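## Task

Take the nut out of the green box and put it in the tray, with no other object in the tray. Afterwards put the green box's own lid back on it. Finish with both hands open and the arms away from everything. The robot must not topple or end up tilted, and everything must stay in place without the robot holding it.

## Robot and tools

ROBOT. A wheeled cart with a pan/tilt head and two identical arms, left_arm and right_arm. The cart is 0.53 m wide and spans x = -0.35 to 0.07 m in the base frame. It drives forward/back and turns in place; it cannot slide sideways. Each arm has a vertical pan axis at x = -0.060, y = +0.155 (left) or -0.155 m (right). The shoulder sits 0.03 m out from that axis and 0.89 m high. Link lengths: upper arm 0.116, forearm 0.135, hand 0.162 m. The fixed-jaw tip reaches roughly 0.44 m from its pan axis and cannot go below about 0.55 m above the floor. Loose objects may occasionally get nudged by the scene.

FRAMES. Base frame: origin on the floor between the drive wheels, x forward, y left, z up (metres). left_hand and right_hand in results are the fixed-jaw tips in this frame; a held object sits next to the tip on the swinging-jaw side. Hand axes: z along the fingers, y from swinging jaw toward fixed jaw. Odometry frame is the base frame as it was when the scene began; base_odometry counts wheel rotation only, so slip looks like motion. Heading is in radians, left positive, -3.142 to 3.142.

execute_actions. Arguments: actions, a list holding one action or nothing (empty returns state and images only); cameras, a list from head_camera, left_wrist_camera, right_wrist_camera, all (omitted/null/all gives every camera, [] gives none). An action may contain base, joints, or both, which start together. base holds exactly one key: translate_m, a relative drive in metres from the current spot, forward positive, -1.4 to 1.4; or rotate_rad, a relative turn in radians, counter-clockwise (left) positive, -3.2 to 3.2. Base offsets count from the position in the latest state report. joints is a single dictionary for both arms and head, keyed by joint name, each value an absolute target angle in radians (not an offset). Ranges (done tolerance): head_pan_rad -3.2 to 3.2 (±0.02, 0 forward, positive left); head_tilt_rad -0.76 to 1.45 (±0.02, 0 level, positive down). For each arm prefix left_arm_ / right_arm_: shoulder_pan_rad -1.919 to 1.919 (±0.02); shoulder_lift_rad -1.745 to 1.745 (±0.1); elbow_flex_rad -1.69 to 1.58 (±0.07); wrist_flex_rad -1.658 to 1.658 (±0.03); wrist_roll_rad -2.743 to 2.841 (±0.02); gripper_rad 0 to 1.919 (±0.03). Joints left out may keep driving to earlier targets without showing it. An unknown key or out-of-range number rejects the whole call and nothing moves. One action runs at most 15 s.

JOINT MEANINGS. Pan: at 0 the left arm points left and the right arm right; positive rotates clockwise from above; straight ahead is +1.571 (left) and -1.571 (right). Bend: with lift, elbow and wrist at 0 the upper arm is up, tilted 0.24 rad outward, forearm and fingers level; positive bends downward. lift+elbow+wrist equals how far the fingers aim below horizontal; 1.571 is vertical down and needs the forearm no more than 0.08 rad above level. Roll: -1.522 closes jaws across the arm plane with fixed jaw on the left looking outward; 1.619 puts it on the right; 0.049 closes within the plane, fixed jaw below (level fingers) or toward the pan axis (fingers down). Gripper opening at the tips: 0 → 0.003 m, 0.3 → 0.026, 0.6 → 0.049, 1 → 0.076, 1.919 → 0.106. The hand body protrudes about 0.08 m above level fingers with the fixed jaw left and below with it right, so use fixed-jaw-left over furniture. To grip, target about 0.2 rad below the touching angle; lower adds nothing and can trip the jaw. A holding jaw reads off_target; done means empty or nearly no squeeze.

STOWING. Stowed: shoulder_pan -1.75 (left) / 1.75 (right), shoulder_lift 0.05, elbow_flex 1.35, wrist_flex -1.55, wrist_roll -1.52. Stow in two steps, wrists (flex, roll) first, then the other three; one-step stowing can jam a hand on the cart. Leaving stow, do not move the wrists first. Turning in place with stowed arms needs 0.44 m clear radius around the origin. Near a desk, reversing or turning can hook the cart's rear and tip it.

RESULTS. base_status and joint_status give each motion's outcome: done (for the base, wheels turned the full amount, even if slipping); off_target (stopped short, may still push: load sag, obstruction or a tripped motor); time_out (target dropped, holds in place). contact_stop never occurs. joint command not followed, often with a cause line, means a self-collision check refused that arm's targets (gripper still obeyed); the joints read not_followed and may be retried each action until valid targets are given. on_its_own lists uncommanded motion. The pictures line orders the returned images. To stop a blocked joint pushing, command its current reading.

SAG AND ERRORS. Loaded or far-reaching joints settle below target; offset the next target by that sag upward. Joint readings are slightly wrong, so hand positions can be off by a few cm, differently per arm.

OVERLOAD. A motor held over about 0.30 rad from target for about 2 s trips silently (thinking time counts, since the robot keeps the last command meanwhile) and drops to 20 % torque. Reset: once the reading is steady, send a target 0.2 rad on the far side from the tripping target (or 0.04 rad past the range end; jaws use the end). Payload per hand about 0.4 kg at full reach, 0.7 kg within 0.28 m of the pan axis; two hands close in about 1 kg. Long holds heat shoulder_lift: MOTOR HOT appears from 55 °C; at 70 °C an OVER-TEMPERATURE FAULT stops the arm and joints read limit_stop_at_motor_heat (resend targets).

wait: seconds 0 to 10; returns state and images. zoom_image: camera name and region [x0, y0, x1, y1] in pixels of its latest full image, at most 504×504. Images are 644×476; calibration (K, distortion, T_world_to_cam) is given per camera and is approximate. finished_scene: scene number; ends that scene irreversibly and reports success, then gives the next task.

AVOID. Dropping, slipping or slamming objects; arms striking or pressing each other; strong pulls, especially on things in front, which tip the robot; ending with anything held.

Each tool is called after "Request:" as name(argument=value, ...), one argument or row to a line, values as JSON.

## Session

Request:
execute_actions(
  actions=[],
)

Scene clock: 0.00 s.
base_odometry: x=+0.000 y=+0.000 heading=+0.000 (m, m, rad; odometry frame)
base_status: not commanded
joint_positions: head_pan_rad=-0.003 head_tilt_rad=+0.012 left_arm_shoulder_pan_rad=-1.751 left_arm_shoulder_lift_rad=+0.054 left_arm_elbow_flex_rad=+1.361 left_arm_wrist_flex_rad=-1.569 left_arm_wrist_roll_rad=-1.514 left_arm_gripper_rad=+1.920 right_arm_shoulder_pan_rad=+1.771 right_arm_shoulder_lift_rad=+0.069 right_arm_elbow_flex_rad=+1.364 right_arm_wrist_flex_rad=-1.625 right_arm_wrist_roll_rad=-1.532 right_arm_gripper_rad=+1.920
joint_status: not commanded
left_hand: x=-0.3038 y=+0.1028 z=+0.8966 quat_wxyz=(-0.065, -0.648, -0.061, +0.756) (m; base frame)
right_hand: x=-0.3040 y=-0.1134 z=+0.9019 quat_wxyz=(-0.073, +0.633, -0.067, -0.768) (m; base frame)
pictures: head_camera, left_wrist_camera, right_wrist_camera
camera_calibration (this result's frames):
head_camera: T_world_to_cam=[[0.0416389, -0.999112, 0.00639895, -0.00832127], [-0.00998863, -0.00682046, -0.999927, 1.19594], [0.999083, 0.0415719, -0.0102638, 0.0466255], [0, 0, 0, 1]] pos_world=[-0.0342904, -0.00209535, 1.19638]
left_wrist_camera: T_world_to_cam=[[-0.168781, 0.984157, 0.054297, -0.206721], [0.356786, 0.112354, -0.927405, 0.954047], [-0.918813, -0.137156, -0.370096, 0.132854], [0, 0, 0, 1]] pos_world=[-0.253213, 0.114476, 0.945181]
right_wrist_camera: T_world_to_cam=[[0.19663, 0.980007, -0.0303713, 0.201041], [0.37524, -0.103834, -0.921094, 0.952846], [-0.905832, 0.169718, -0.388154, 0.165932], [0, 0, 0, 1]] pos_world=[-0.24677, -0.126245, 0.948174]
Images, in order (width x height): head_camera 644x476, left_wrist_camera 644x476, right_wrist_camera 644x476.

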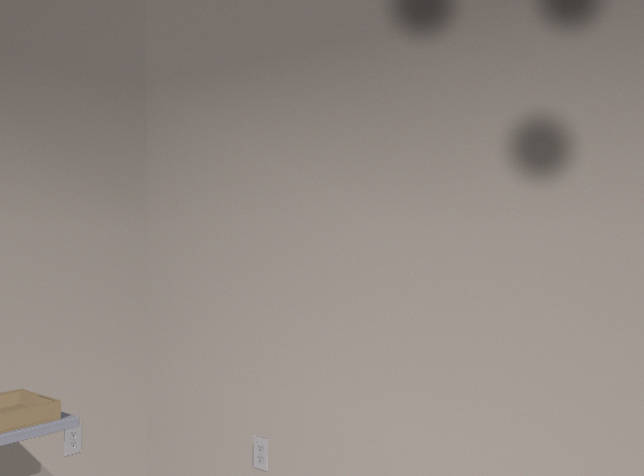

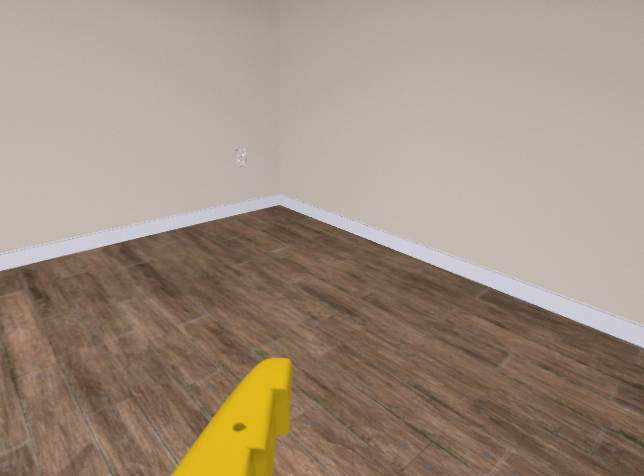

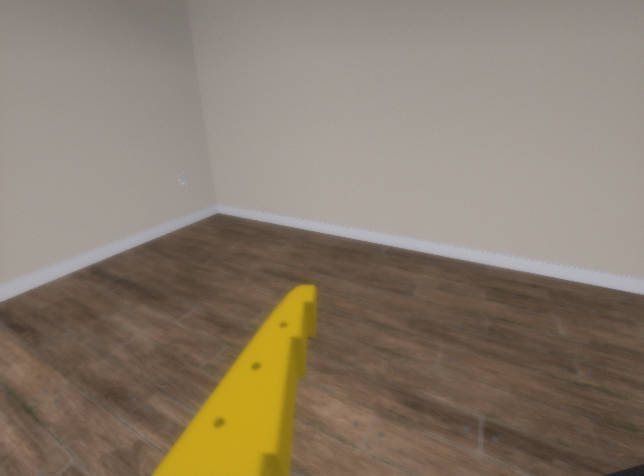

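Request:
execute_actions(
  actions=[
    {"joints": {"head_pan_rad": 0.8, "head_tilt_rad": 0.38}},
  ],
  cameras=["head_camera"],
)

Scene clock: 4.30 s.
base_odometry: x=+0.000 y=+0.000 heading=+0.000 (m, m, rad; odometry frame)
base_status: not commanded
joint_positions: head_pan_rad=+0.790 head_tilt_rad=+0.373 left_arm_shoulder_pan_rad=-1.751 left_arm_shoulder_lift_rad=+0.054 left_arm_elbow_flex_rad=+1.361 left_arm_wrist_flex_rad=-1.569 left_arm_wrist_roll_rad=-1.514 left_arm_gripper_rad=+1.920 right_arm_shoulder_pan_rad=+1.771 right_arm_shoulder_lift_rad=+0.069 right_arm_elbow_flex_rad=+1.364 right_arm_wrist_flex_rad=-1.625 right_arm_wrist_roll_rad=-1.532 right_arm_gripper_rad=+1.920
joint_status: all done
left_hand: x=-0.3038 y=+0.1028 z=+0.8966 quat_wxyz=(-0.065, -0.648, -0.061, +0.756) (m; base frame)
right_hand: x=-0.3040 y=-0.1134 z=+0.9019 quat_wxyz=(-0.073, +0.633, -0.067, -0.768) (m; base frame)
pictures: head_camera
camera_calibration (this result's frames):
head_camera: T_world_to_cam=[[0.740407, -0.672089, -0.0096893, 0.0430384], [-0.25063, -0.262673, -0.931766, 1.10618], [0.623684, 0.692314, -0.362931, 0.434901], [0, 0, 0, 1]] pos_world=[-0.0258667, 0.0183999, 1.18895]
Images, in order (width x height): head_camera 644x476.

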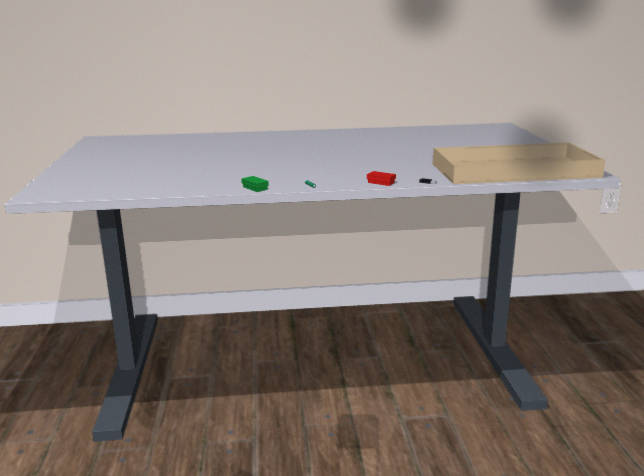

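Request:
zoom_image(
  camera="head_camera",
  region=[220, 130, 470, 230],
)

Request:
zoom_image(
  camera="head_camera",
  region=[400, 110, 644, 230],
)

Request:
zoom_image(
  camera="head_camera",
  region=[0, 120, 240, 240],
)

Region (220, 130, 470, 230) of head_camera's 644x476 image, scaled by 2.016; it fills the top 202 rows of this view, and the rest is white.

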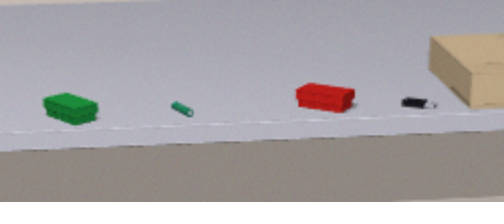

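Region (400, 110, 644, 230) of head_camera's 644x476 image, scaled by 2.066; it fills the top 248 rows of this view, and the rest is white.

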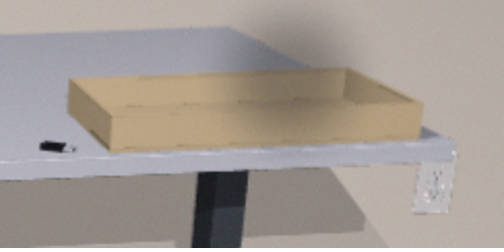

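Region (0, 120, 240, 240) of head_camera's 644x476 image, scaled by 2.100.

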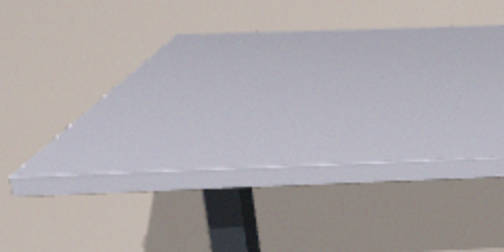

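Request:
execute_actions(
  actions=[
    {"base": {"rotate_rad": 0.90}, "joints": {"right_arm_shoulder_pan_rad": 0.2, "right_arm_shoulder_lift_rad": 0.11, "right_arm_elbow_flex_rad": 0.16, "right_arm_wrist_flex_rad": -0.9, "head_pan_rad": -0.05, "head_tilt_rad": 0.42}},
  ],
  cameras=["head_camera"],
)

Scene clock: 126.17 s.
base_odometry: x=-0.001 y=+0.000 heading=+0.899 (m, m, rad; odometry frame)
base_status: done
joint_positions: head_pan_rad=-0.040 head_tilt_rad=+0.413 left_arm_shoulder_pan_rad=-1.751 left_arm_shoulder_lift_rad=+0.054 left_arm_elbow_flex_rad=+1.361 left_arm_wrist_flex_rad=-1.569 left_arm_wrist_roll_rad=-1.514 left_arm_gripper_rad=+1.920 right_arm_shoulder_pan_rad=+0.205 right_arm_shoulder_lift_rad=+0.122 right_arm_elbow_flex_rad=+0.194 right_arm_wrist_flex_rad=-0.902 right_arm_wrist_roll_rad=-1.532 right_arm_gripper_rad=+1.920
joint_status: all done
left_hand: x=-0.3038 y=+0.1028 z=+0.8966 quat_wxyz=(-0.065, -0.648, -0.061, +0.756) (m; base frame)
right_hand: x=-0.1207 y=-0.4851 z=+1.0540 quat_wxyz=(+0.559, +0.368, +0.297, -0.681) (m; base frame)
pictures: head_camera
camera_calibration (this result's frames):
head_camera: T_world_to_cam=[[0.0032806, -0.999929, -0.0114396, 0.010408], [-0.400128, 0.00917135, -0.916414, 1.08148], [0.916454, 0.00758367, -0.400069, 0.491408], [0, 0, 0, 1]] pos_world=[-0.0176574, -0.00323802, 1.1878]
Images, in order (width x height): head_camera 644x476.

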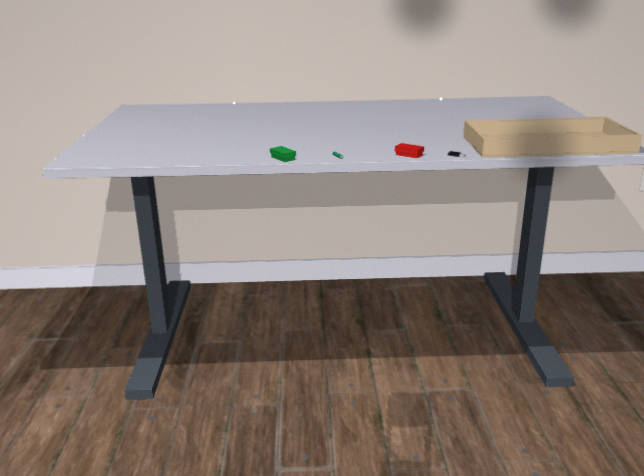

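Request:
execute_actions(
  actions=[],
)

Scene clock: 156.67 s.
base_odometry: x=-0.001 y=+0.000 heading=+0.899 (m, m, rad; odometry frame)
base_status: done
joint_positions: head_pan_rad=-0.040 head_tilt_rad=+0.413 left_arm_shoulder_pan_rad=-1.751 left_arm_shoulder_lift_rad=+0.054 left_arm_elbow_flex_rad=+1.361 left_arm_wrist_flex_rad=-1.569 left_arm_wrist_roll_rad=-1.514 left_arm_gripper_rad=+1.920 right_arm_shoulder_pan_rad=+0.205 right_arm_shoulder_lift_rad=+0.122 right_arm_elbow_flex_rad=+0.194 right_arm_wrist_flex_rad=-0.902 right_arm_wrist_roll_rad=-1.532 right_arm_gripper_rad=+1.920
joint_status: all done
left_hand: x=-0.3038 y=+0.1028 z=+0.8966 quat_wxyz=(-0.065, -0.648, -0.061, +0.756) (m; base frame)
right_hand: x=-0.1207 y=-0.4851 z=+1.0540 quat_wxyz=(+0.559, +0.368, +0.297, -0.681) (m; base frame)
pictures: head_camera, left_wrist_camera, right_wrist_camera
camera_calibration (this result's frames):
head_camera: T_world_to_cam=[[0.00328041, -0.999929, -0.0114396, 0.010408], [-0.400128, 0.00917144, -0.916413, 1.08148], [0.916453, 0.0075835, -0.400069, 0.491408], [0, 0, 0, 1]] pos_world=[-0.0176573, -0.00323802, 1.1878]
left_wrist_camera: T_world_to_cam=[[-0.168781, 0.984157, 0.054297, -0.206721], [0.356786, 0.112354, -0.927405, 0.954047], [-0.918813, -0.137156, -0.370096, 0.132854], [0, 0, 0, 1]] pos_world=[-0.253213, 0.114476, 0.945181]
right_wrist_camera: T_world_to_cam=[[-0.981431, 0.189875, -0.0272251, 0.00514084], [0.0275718, -0.000815894, -0.999619, 1.0763], [-0.189825, -0.981808, -0.00443446, -0.422612], [0, 0, 0, 1]] pos_world=[-0.104853, -0.415021, 1.07416]
Images, in order (width x height): head_camera 644x476, left_wrist_camera 644x476, right_wrist_camera 644x476.

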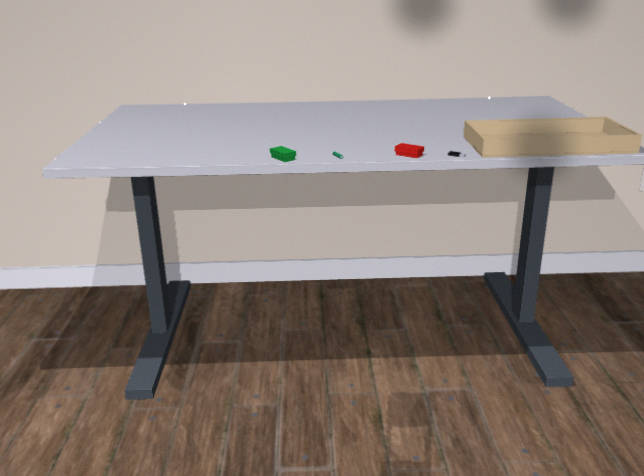

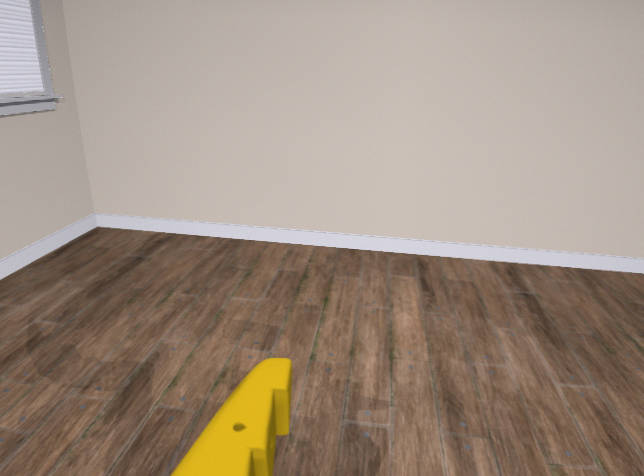

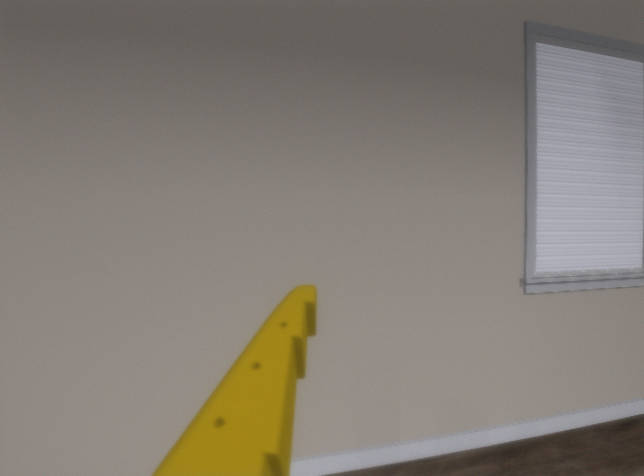

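Request:
zoom_image(
  camera="head_camera",
  region=[30, 90, 350, 200],
)

Request:
zoom_image(
  camera="head_camera",
  region=[324, 90, 644, 200],
)

Region (30, 90, 350, 200) of head_camera's 644x476 image, scaled by 1.575; it fills the top 173 rows of this view, and the rest is white.

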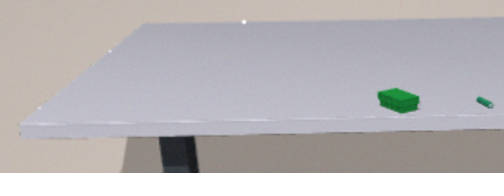

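Region (324, 90, 644, 200) of head_camera's 644x476 image, scaled by 1.575; it fills the top 173 rows of this view, and the rest is white.

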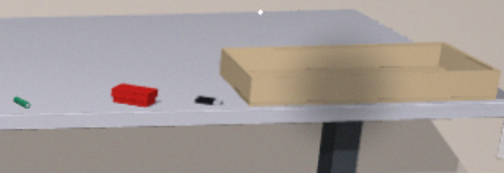

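Request:
zoom_image(
  camera="head_camera",
  region=[255, 135, 355, 175],
)

Region (255, 135, 355, 175) of head_camera's 644x476 image, scaled by 5.040; it fills the top 202 rows of this view, and the rest is white.

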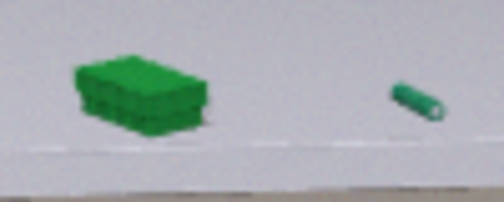

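Request:
execute_actions(
  actions=[
    {"base": {"translate_m": 1.2}, "joints": {"right_arm_shoulder_pan_rad": -0.62, "right_arm_shoulder_lift_rad": 0.43, "right_arm_elbow_flex_rad": -0.28, "right_arm_wrist_flex_rad": 1.367, "right_arm_wrist_roll_rad": -1.53, "right_arm_gripper_rad": 0.68, "head_pan_rad": -0.04, "head_tilt_rad": 0.9}},
  ],
)

Scene clock: 236.37 s.
base_odometry: x=+0.744 y=+0.941 heading=+0.900 (m, m, rad; odometry frame)
base_status: done
joint_positions: head_pan_rad=-0.040 head_tilt_rad=+0.895 left_arm_shoulder_pan_rad=-1.751 left_arm_shoulder_lift_rad=+0.054 left_arm_elbow_flex_rad=+1.361 left_arm_wrist_flex_rad=-1.569 left_arm_wrist_roll_rad=-1.514 left_arm_gripper_rad=+1.920 right_arm_shoulder_pan_rad=-0.614 right_arm_shoulder_lift_rad=+0.449 right_arm_elbow_flex_rad=-0.251 right_arm_wrist_flex_rad=+1.360 right_arm_wrist_roll_rad=-1.532 right_arm_gripper_rad=+0.689
joint_status: all done
left_hand: x=-0.3038 y=+0.1028 z=+0.8966 quat_wxyz=(-0.065, -0.648, -0.061, +0.756) (m; base frame)
right_hand: x=+0.0844 y=-0.3463 z=+0.8013 quat_wxyz=(+0.005, +0.464, +0.886, -0.003) (m; base frame)
pictures: head_camera, left_wrist_camera, right_wrist_camera
camera_calibration (this result's frames):
head_camera: T_world_to_cam=[[-0.00693283, -0.99952, -0.0301887, 0.0315083], [-0.778756, 0.0243346, -0.626855, 0.730401], [0.627289, 0.0191638, -0.778551, 0.91345], [0, 0, 0, 1]] pos_world=[-0.00397431, -0.003786, 1.16997]
left_wrist_camera: T_world_to_cam=[[-0.168781, 0.984157, 0.054297, -0.206721], [0.356786, 0.112354, -0.927405, 0.954047], [-0.918813, -0.137156, -0.370096, 0.132854], [0, 0, 0, 1]] pos_world=[-0.253213, 0.114476, 0.945181]
right_wrist_camera: T_world_to_cam=[[-0.834183, -0.551477, 0.00333027, -0.120473], [-0.460293, 0.699556, 0.546582, -0.137036], [-0.303757, 0.454416, -0.837399, 0.925977], [0, 0, 0, 1]] pos_world=[0.117699, -0.391352, 0.850715]
Images, in order (width x height): head_camera 644x476, left_wrist_camera 644x476, right_wrist_camera 644x476.

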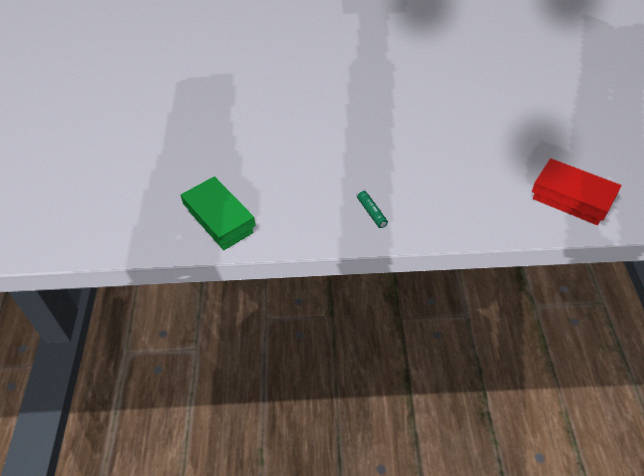

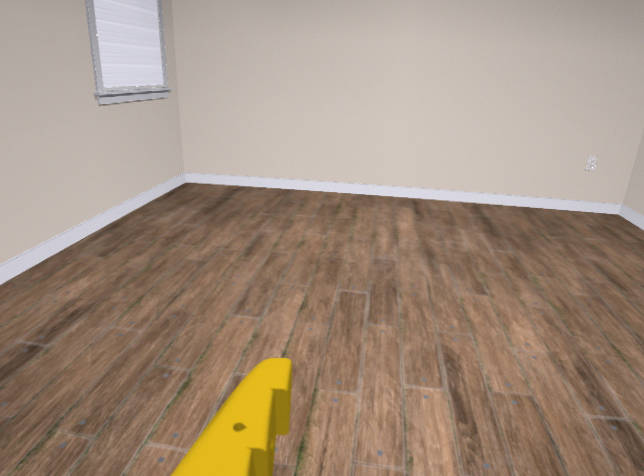

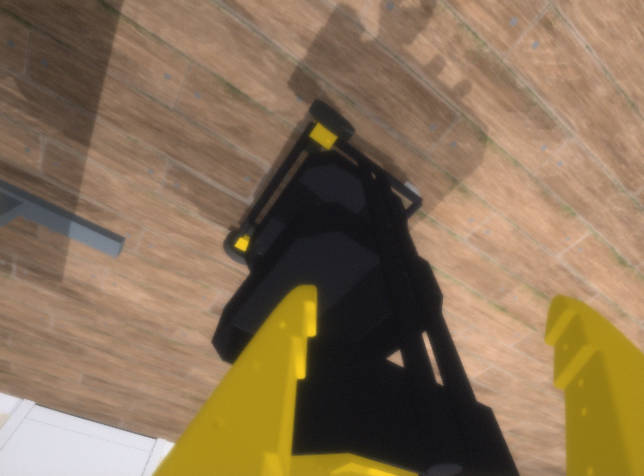

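Request:
zoom_image(
  camera="head_camera",
  region=[0, 150, 322, 310],
)

Request:
zoom_image(
  camera="head_camera",
  region=[322, 140, 644, 300],
)

Request:
zoom_image(
  camera="head_camera",
  region=[165, 165, 285, 285],
)

Region (0, 150, 322, 310) of head_camera's 644x476 image, scaled by 1.565; it fills the top 250 rows of this view, and the rest is white.

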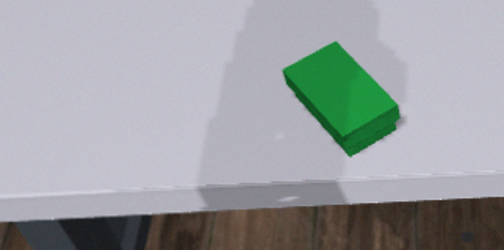

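Region (322, 140, 644, 300) of head_camera's 644x476 image, scaled by 1.565; it fills the top 250 rows of this view, and the rest is white.

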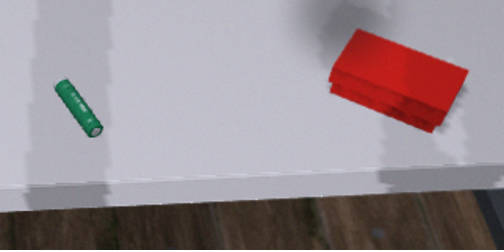

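Region (165, 165, 285, 285) of head_camera's 644x476 image, scaled by 4.200.

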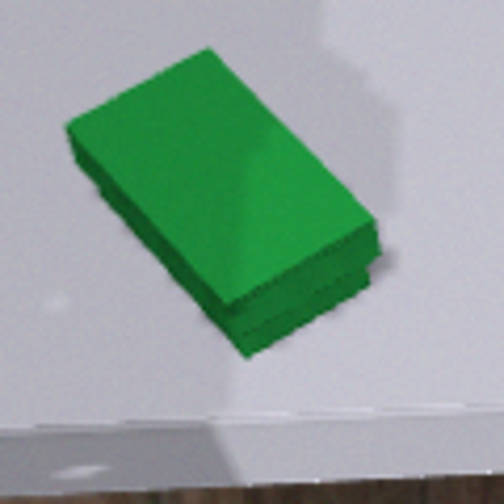

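Request:
execute_actions(
  actions=[
    {"base": {"translate_m": 0.036}, "joints": {"head_pan_rad": -0.85, "head_tilt_rad": 0.62}},
  ],
  cameras=["head_camera"],
)

Scene clock: 297.63 s.
base_odometry: x=+0.766 y=+0.970 heading=+0.901 (m, m, rad; odometry frame)
base_status: done
joint_positions: head_pan_rad=-0.840 head_tilt_rad=+0.634 left_arm_shoulder_pan_rad=-1.751 left_arm_shoulder_lift_rad=+0.054 left_arm_elbow_flex_rad=+1.361 left_arm_wrist_flex_rad=-1.569 left_arm_wrist_roll_rad=-1.514 left_arm_gripper_rad=+1.920 right_arm_shoulder_pan_rad=-0.614 right_arm_shoulder_lift_rad=+0.449 right_arm_elbow_flex_rad=-0.251 right_arm_wrist_flex_rad=+1.360 right_arm_wrist_roll_rad=-1.532 right_arm_gripper_rad=+0.689
joint_status: all done
left_hand: x=-0.3038 y=+0.1028 z=+0.8966 quat_wxyz=(-0.065, -0.648, -0.061, +0.756) (m; base frame)
right_hand: x=+0.0844 y=-0.3463 z=+0.8013 quat_wxyz=(+0.005, +0.464, +0.886, -0.003) (m; base frame)
pictures: head_camera
camera_calibration (this result's frames):
head_camera: T_world_to_cam=[[-0.717373, -0.696383, -0.0206395, -0.0128736], [-0.399632, 0.435583, -0.806574, 0.955076], [0.570674, -0.570366, -0.590773, 0.694657], [0, 0, 0, 1]] pos_world=[-0.0239787, -0.0287715, 1.18046]
Images, in order (width x height): head_camera 644x476.

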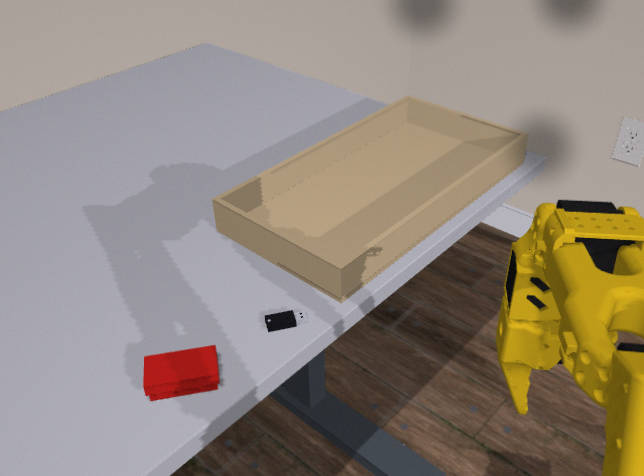

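Request:
zoom_image(
  camera="head_camera",
  region=[200, 85, 550, 315],
)

Region (200, 85, 550, 315) of head_camera's 644x476 image, scaled by 1.440; it fills the top 331 rows of this view, and the rest is white.

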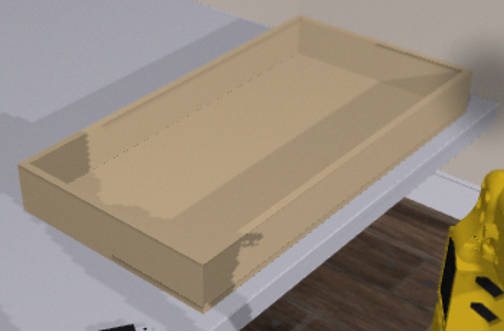

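Request:
execute_actions(
  actions=[
    {"base": {"rotate_rad": 1.6}, "joints": {"right_arm_shoulder_pan_rad": -0.743, "right_arm_shoulder_lift_rad": 0.441, "right_arm_elbow_flex_rad": -0.144, "right_arm_wrist_flex_rad": 1.237, "right_arm_wrist_roll_rad": -1.647, "head_pan_rad": -1.2, "head_tilt_rad": 0.95}},
  ],
  cameras=["head_camera", "right_wrist_camera"],
)

Scene clock: 360.37 s.
base_odometry: x=+0.766 y=+0.969 heading=+2.500 (m, m, rad; odometry frame)
base_status: done
joint_positions: head_pan_rad=-1.190 head_tilt_rad=+0.945 left_arm_shoulder_pan_rad=-1.751 left_arm_shoulder_lift_rad=+0.054 left_arm_elbow_flex_rad=+1.361 left_arm_wrist_flex_rad=-1.569 left_arm_wrist_roll_rad=-1.514 left_arm_gripper_rad=+1.920 right_arm_shoulder_pan_rad=-0.739 right_arm_shoulder_lift_rad=+0.455 right_arm_elbow_flex_rad=-0.141 right_arm_wrist_flex_rad=+1.244 right_arm_wrist_roll_rad=-1.636 right_arm_gripper_rad=+0.689
joint_status: all done
left_hand: x=-0.3038 y=+0.1028 z=+0.8966 quat_wxyz=(-0.065, -0.648, -0.061, +0.756) (m; base frame)
right_hand: x=+0.1056 y=-0.3255 z=+0.7855 quat_wxyz=(+0.006, +0.456, +0.890, -0.002) (m; base frame)
pictures: head_camera, right_wrist_camera
camera_calibration (this result's frames):
head_camera: T_world_to_cam=[[-0.915743, -0.400504, -0.0318031, -0.00934766], [-0.30716, 0.748938, -0.58715, 0.706865], [0.258974, -0.52791, -0.808853, 0.931017], [0, 0, 0, 1]] pos_world=[-0.032549, -0.0416491, 1.16779]
right_wrist_camera: T_world_to_cam=[[-0.823019, -0.56801, 0.00205014, -0.0967771], [-0.4747, 0.68979, 0.546672, -0.134952], [-0.311929, 0.448948, -0.837344, 0.908748], [0, 0, 0, 1]] pos_world=[0.139754, -0.369863, 0.834908]
Images, in order (width x height): head_camera 644x476, right_wrist_camera 644x476.

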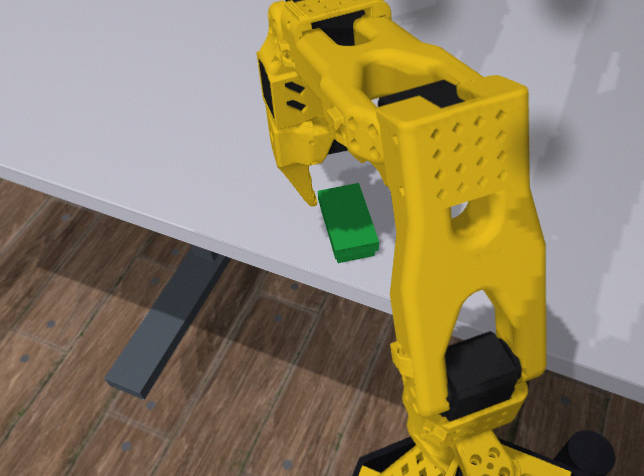

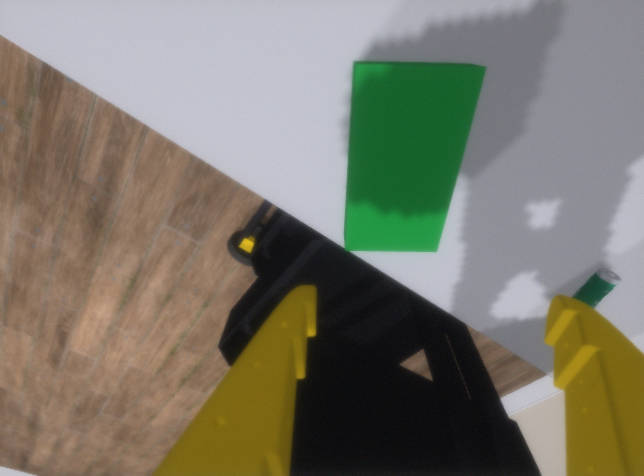

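Request:
zoom_image(
  camera="right_wrist_camera",
  region=[300, 40, 540, 280],
)

Region (300, 40, 540, 280) of right_wrist_camera's 644x476 image, scaled by 2.100.

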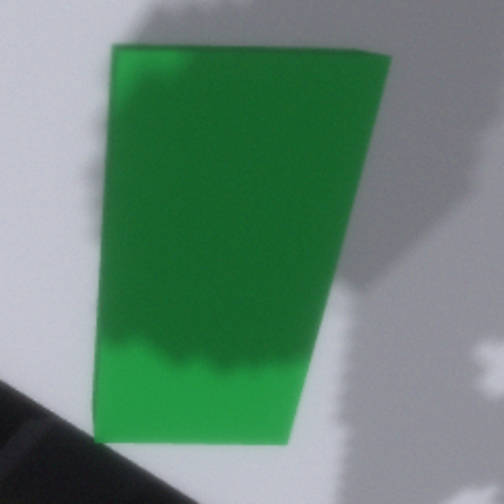

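Request:
zoom_image(
  camera="head_camera",
  region=[290, 170, 400, 280],
)

Region (290, 170, 400, 280) of head_camera's 644x476 image, scaled by 4.582.

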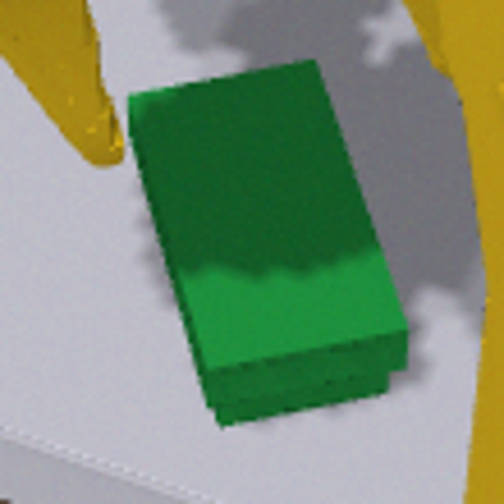

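Request:
execute_actions(
  actions=[
    {"joints": {"right_arm_shoulder_pan_rad": -0.7, "right_arm_shoulder_lift_rad": 0.77, "right_arm_elbow_flex_rad": -0.341, "right_arm_wrist_flex_rad": 1.084, "right_arm_wrist_roll_rad": -1.592}},
  ],
  cameras=["head_camera", "right_wrist_camera"],
)

Scene clock: 481.33 s.
base_odometry: x=+0.766 y=+0.969 heading=+2.500 (m, m, rad; odometry frame)
base_status: not commanded
joint_positions: head_pan_rad=-1.190 head_tilt_rad=+0.945 left_arm_shoulder_pan_rad=-1.751 left_arm_shoulder_lift_rad=+0.054 left_arm_elbow_flex_rad=+1.361 left_arm_wrist_flex_rad=-1.569 left_arm_wrist_roll_rad=-1.514 left_arm_gripper_rad=+1.920 right_arm_shoulder_pan_rad=-0.708 right_arm_shoulder_lift_rad=+0.788 right_arm_elbow_flex_rad=-0.314 right_arm_wrist_flex_rad=+1.091 right_arm_wrist_roll_rad=-1.604 right_arm_gripper_rad=+0.689
joint_status: all done
left_hand: x=-0.3038 y=+0.1028 z=+0.8966 quat_wxyz=(-0.065, -0.648, -0.061, +0.756) (m; base frame)
right_hand: x=+0.1109 y=-0.3428 z=+0.7360 quat_wxyz=(+0.003, +0.455, +0.891, -0.001) (m; base frame)
pictures: head_camera, right_wrist_camera
camera_calibration (this result's frames):
head_camera: T_world_to_cam=[[-0.915743, -0.400504, -0.0318031, -0.00934766], [-0.30716, 0.748938, -0.58715, 0.706865], [0.258975, -0.52791, -0.808853, 0.931017], [0, 0, 0, 1]] pos_world=[-0.032549, -0.0416491, 1.16779]
right_wrist_camera: T_world_to_cam=[[-0.822136, -0.569282, 0.00307112, -0.103474], [-0.473402, 0.686646, 0.551732, -0.0984615], [-0.3162, 0.452145, -0.834016, 0.875857], [0, 0, 0, 1]] pos_world=[0.145265, -0.387312, 0.785121]
Images, in order (width x height): head_camera 644x476, right_wrist_camera 644x476.

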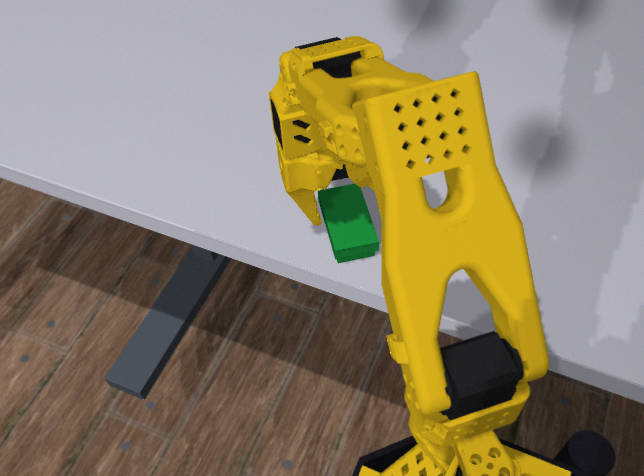

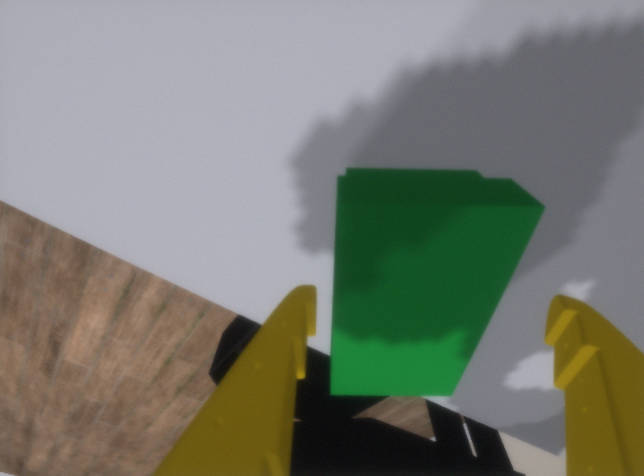

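Request:
zoom_image(
  camera="right_wrist_camera",
  region=[280, 150, 600, 420],
)

Region (280, 150, 600, 420) of right_wrist_camera's 644x476 image, scaled by 1.575; it fills the top 425 rows of this view, and the rest is white.

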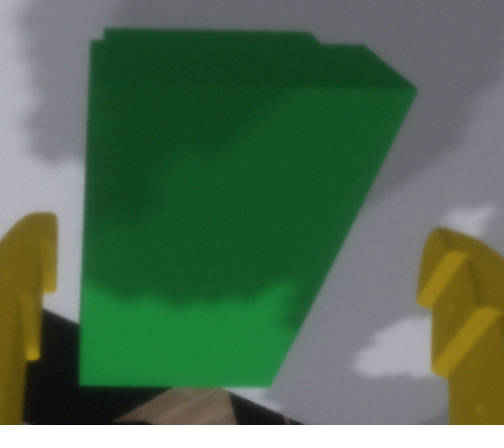

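Request:
execute_actions(
  actions=[
    {"joints": {"right_arm_gripper_rad": 0.29}},
  ],
  cameras=["right_wrist_camera"],
)

Scene clock: 513.57 s.
base_odometry: x=+0.766 y=+0.969 heading=+2.500 (m, m, rad; odometry frame)
base_status: not commanded
joint_positions: head_pan_rad=-1.190 head_tilt_rad=+0.945 left_arm_shoulder_pan_rad=-1.751 left_arm_shoulder_lift_rad=+0.054 left_arm_elbow_flex_rad=+1.361 left_arm_wrist_flex_rad=-1.569 left_arm_wrist_roll_rad=-1.514 left_arm_gripper_rad=+1.920 right_arm_shoulder_pan_rad=-0.706 right_arm_shoulder_lift_rad=+0.788 right_arm_elbow_flex_rad=-0.315 right_arm_wrist_flex_rad=+1.091 right_arm_wrist_roll_rad=-1.604 right_arm_gripper_rad=+0.438
joint_status: right_arm_gripper_rad off_target (ended at +0.438, target +0.290)
left_hand: x=-0.3038 y=+0.1028 z=+0.8966 quat_wxyz=(-0.065, -0.648, -0.061, +0.756) (m; base frame)
right_hand: x=+0.1108 y=-0.3433 z=+0.7362 quat_wxyz=(+0.004, +0.456, +0.890, -0.001) (m; base frame)
pictures: right_wrist_camera
camera_calibration (this result's frames):
right_wrist_camera: T_world_to_cam=[[-0.823012, -0.568017, 0.0029144, -0.10318], [-0.472897, 0.688014, 0.550459, -0.0968953], [-0.314675, 0.451656, -0.834857, 0.876509], [0, 0, 0, 1]] pos_world=[0.145076, -0.387823, 0.785397]
Images, in order (width x height): right_wrist_camera 644x476.

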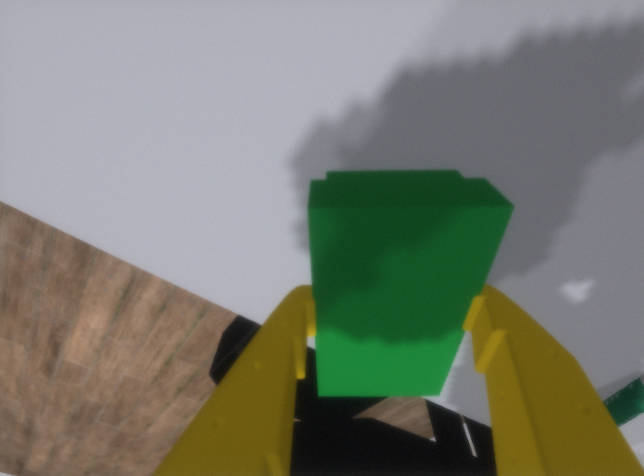

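Request:
execute_actions(
  actions=[
    {"joints": {"right_arm_shoulder_lift_rad": 0.648, "right_arm_wrist_flex_rad": 1.185}},
  ],
  cameras=["head_camera", "right_wrist_camera"],
)

Scene clock: 525.73 s.
base_odometry: x=+0.766 y=+0.969 heading=+2.500 (m, m, rad; odometry frame)
base_status: not commanded
joint_positions: head_pan_rad=-1.190 head_tilt_rad=+0.945 left_arm_shoulder_pan_rad=-1.751 left_arm_shoulder_lift_rad=+0.054 left_arm_elbow_flex_rad=+1.361 left_arm_wrist_flex_rad=-1.569 left_arm_wrist_roll_rad=-1.514 left_arm_gripper_rad=+1.920 right_arm_shoulder_pan_rad=-0.706 right_arm_shoulder_lift_rad=+0.701 right_arm_elbow_flex_rad=-0.315 right_arm_wrist_flex_rad=+1.179 right_arm_wrist_roll_rad=-1.604 right_arm_gripper_rad=+0.438
joint_status: all done
left_hand: x=-0.3038 y=+0.1028 z=+0.8966 quat_wxyz=(-0.065, -0.648, -0.061, +0.756) (m; base frame)
right_hand: x=+0.1099 y=-0.3423 z=+0.7556 quat_wxyz=(+0.003, +0.456, +0.890, -0.001) (m; base frame)
pictures: head_camera, right_wrist_camera
camera_calibration (this result's frames):
head_camera: T_world_to_cam=[[-0.915743, -0.400504, -0.0318031, -0.00934767], [-0.30716, 0.748938, -0.58715, 0.706865], [0.258974, -0.52791, -0.808853, 0.931017], [0, 0, 0, 1]] pos_world=[-0.032549, -0.0416491, 1.16779]
right_wrist_camera: T_world_to_cam=[[-0.823009, -0.56802, 0.00307112, -0.103493], [-0.472348, 0.687371, 0.551732, -0.109913], [-0.315506, 0.45263, -0.834016, 0.891743], [0, 0, 0, 1]] pos_world=[0.144258, -0.386865, 0.804688]
Images, in order (width x height): head_camera 644x476, right_wrist_camera 644x476.

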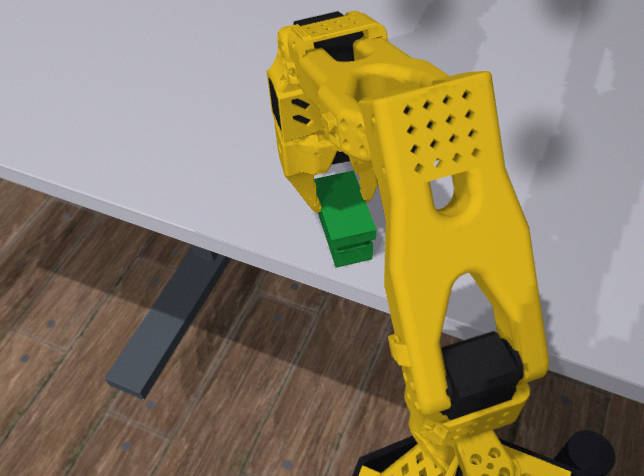

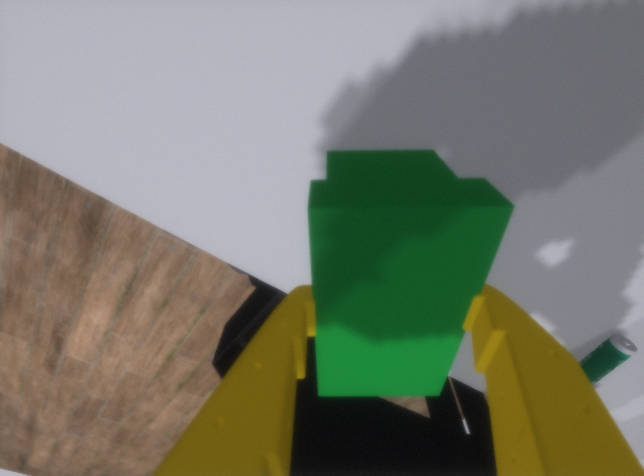

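Request:
zoom_image(
  camera="right_wrist_camera",
  region=[290, 130, 530, 250],
)

Request:
zoom_image(
  camera="head_camera",
  region=[290, 160, 400, 280],
)

Region (290, 130, 530, 250) of right_wrist_camera's 644x476 image, scaled by 2.100.

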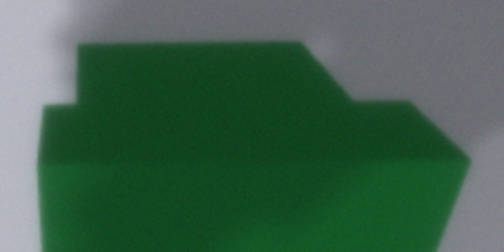

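Region (290, 160, 400, 280) of head_camera's 644x476 image, scaled by 4.200; it fills the left 462 columns of this view, and the rest is white.

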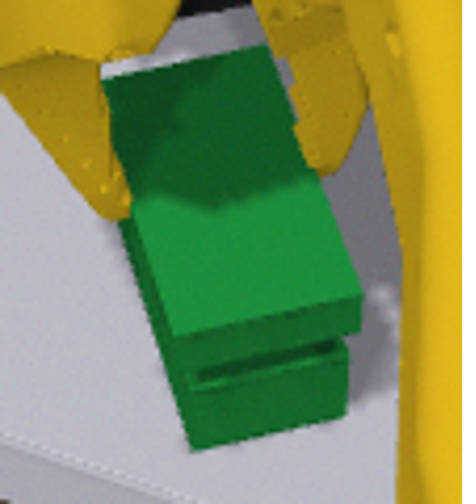

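Request:
execute_actions(
  actions=[
    {"joints": {"right_arm_shoulder_pan_rad": -0.43}},
  ],
  cameras=["head_camera", "right_wrist_camera"],
)

Scene clock: 548.17 s.
base_odometry: x=+0.766 y=+0.969 heading=+2.500 (m, m, rad; odometry frame)
base_status: not commanded
joint_positions: head_pan_rad=-1.190 head_tilt_rad=+0.945 left_arm_shoulder_pan_rad=-1.751 left_arm_shoulder_lift_rad=+0.054 left_arm_elbow_flex_rad=+1.361 left_arm_wrist_flex_rad=-1.569 left_arm_wrist_roll_rad=-1.514 left_arm_gripper_rad=+1.920 right_arm_shoulder_pan_rad=-0.436 right_arm_shoulder_lift_rad=+0.701 right_arm_elbow_flex_rad=-0.315 right_arm_wrist_flex_rad=+1.179 right_arm_wrist_roll_rad=-1.604 right_arm_gripper_rad=+0.438
joint_status: all done
left_hand: x=-0.3038 y=+0.1028 z=+0.8966 quat_wxyz=(-0.065, -0.648, -0.061, +0.756) (m; base frame)
right_hand: x=+0.0538 y=-0.3808 z=+0.7556 quat_wxyz=(+0.003, +0.571, +0.821, -0.002) (m; base frame)
pictures: head_camera, right_wrist_camera
camera_calibration (this result's frames):
head_camera: T_world_to_cam=[[-0.915743, -0.400504, -0.0318031, -0.00934767], [-0.30716, 0.748938, -0.58715, 0.706865], [0.258974, -0.52791, -0.808853, 0.931017], [0, 0, 0, 1]] pos_world=[-0.032549, -0.0416491, 1.16779]
right_wrist_camera: T_world_to_cam=[[-0.944694, -0.327938, 0.00307112, -0.0735814], [-0.271907, 0.788453, 0.551732, -0.0822187], [-0.183355, 0.520383, -0.834016, 0.910174], [0, 0, 0, 1]] pos_world=[0.0750173, -0.432944, 0.804688]
Images, in order (width x height): head_camera 644x476, right_wrist_camera 644x476.

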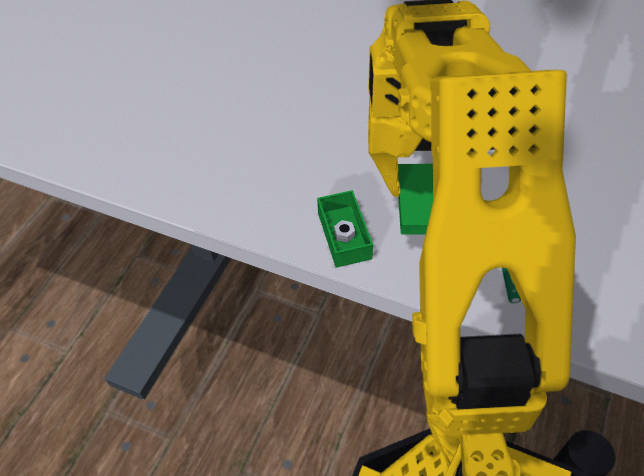

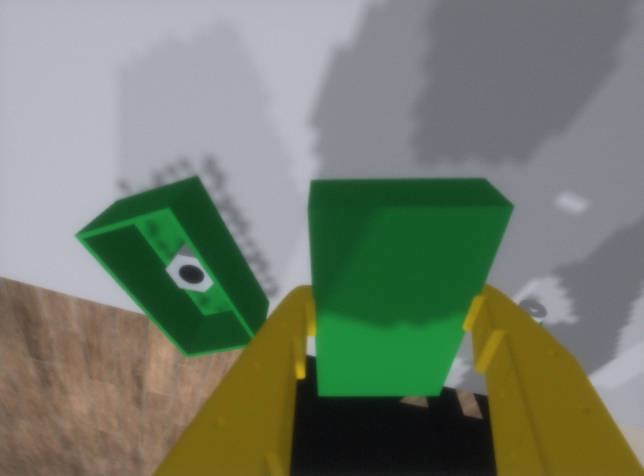

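Request:
zoom_image(
  camera="head_camera",
  region=[300, 180, 400, 280],
)

Request:
zoom_image(
  camera="right_wrist_camera",
  region=[60, 160, 300, 380],
)

Region (300, 180, 400, 280) of head_camera's 644x476 image, scaled by 5.040.

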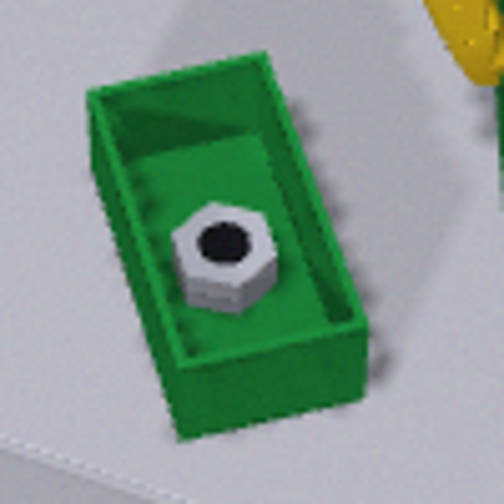

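Region (60, 160, 300, 380) of right_wrist_camera's 644x476 image, scaled by 2.100; it fills the top 462 rows of this view, and the rest is white.

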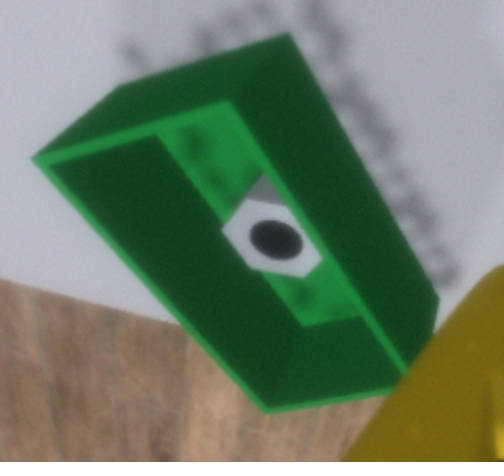

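Request:
execute_actions(
  actions=[
    {"joints": {"right_arm_shoulder_lift_rad": 0.814, "right_arm_wrist_flex_rad": 1.041}},
  ],
  cameras=["head_camera", "right_wrist_camera"],
)

Scene clock: 565.33 s.
base_odometry: x=+0.766 y=+0.969 heading=+2.500 (m, m, rad; odometry frame)
base_status: not commanded
joint_positions: head_pan_rad=-1.190 head_tilt_rad=+0.945 left_arm_shoulder_pan_rad=-1.751 left_arm_shoulder_lift_rad=+0.054 left_arm_elbow_flex_rad=+1.361 left_arm_wrist_flex_rad=-1.569 left_arm_wrist_roll_rad=-1.514 left_arm_gripper_rad=+1.920 right_arm_shoulder_pan_rad=-0.436 right_arm_shoulder_lift_rad=+0.833 right_arm_elbow_flex_rad=-0.315 right_arm_wrist_flex_rad=+1.048 right_arm_wrist_roll_rad=-1.604 right_arm_gripper_rad=+0.438
joint_status: all done
left_hand: x=-0.3038 y=+0.1028 z=+0.8966 quat_wxyz=(-0.065, -0.648, -0.061, +0.756) (m; base frame)
right_hand: x=+0.0543 y=-0.3817 z=+0.7264 quat_wxyz=(+0.003, +0.571, +0.821, -0.002) (m; base frame)
pictures: head_camera, right_wrist_camera
camera_calibration (this result's frames):
head_camera: T_world_to_cam=[[-0.915743, -0.400504, -0.0318031, -0.00934766], [-0.30716, 0.748938, -0.58715, 0.706865], [0.258975, -0.52791, -0.808853, 0.931017], [0, 0, 0, 1]] pos_world=[-0.032549, -0.0416491, 1.16779]
right_wrist_camera: T_world_to_cam=[[-0.944694, -0.327938, 0.00307112, -0.0733901], [-0.271907, 0.788453, 0.551732, -0.0652538], [-0.183355, 0.520383, -0.834016, 0.886319], [0, 0, 0, 1]] pos_world=[0.0754368, -0.433843, 0.775432]
Images, in order (width x height): head_camera 644x476, right_wrist_camera 644x476.

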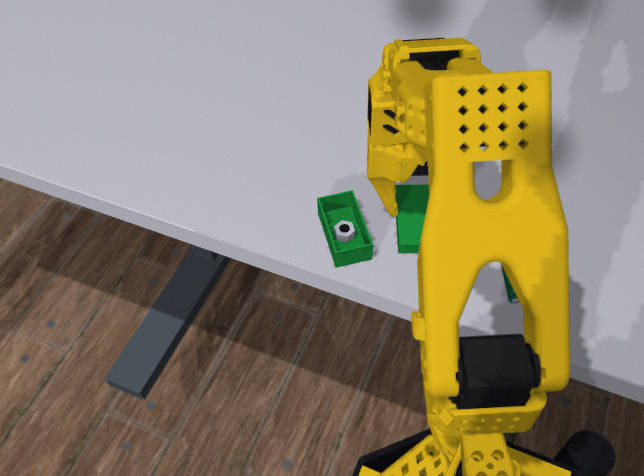

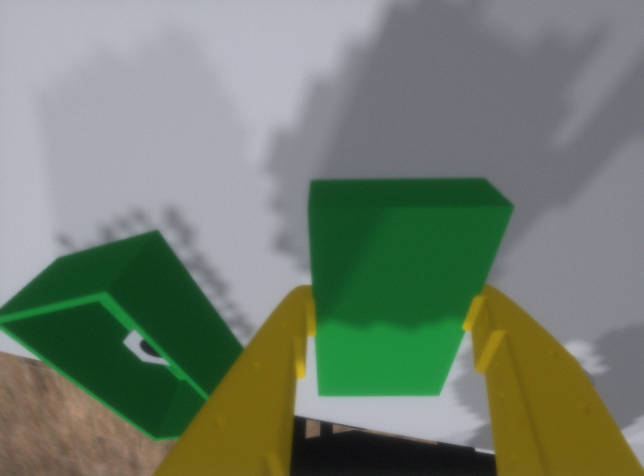

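Request:
zoom_image(
  camera="head_camera",
  region=[315, 188, 380, 268],
)

Region (315, 188, 380, 268) of head_camera's 644x476 image, scaled by 6.300; it fills the left 410 columns of this view, and the rest is white.

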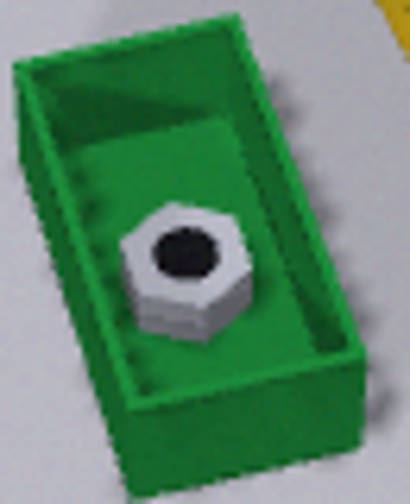

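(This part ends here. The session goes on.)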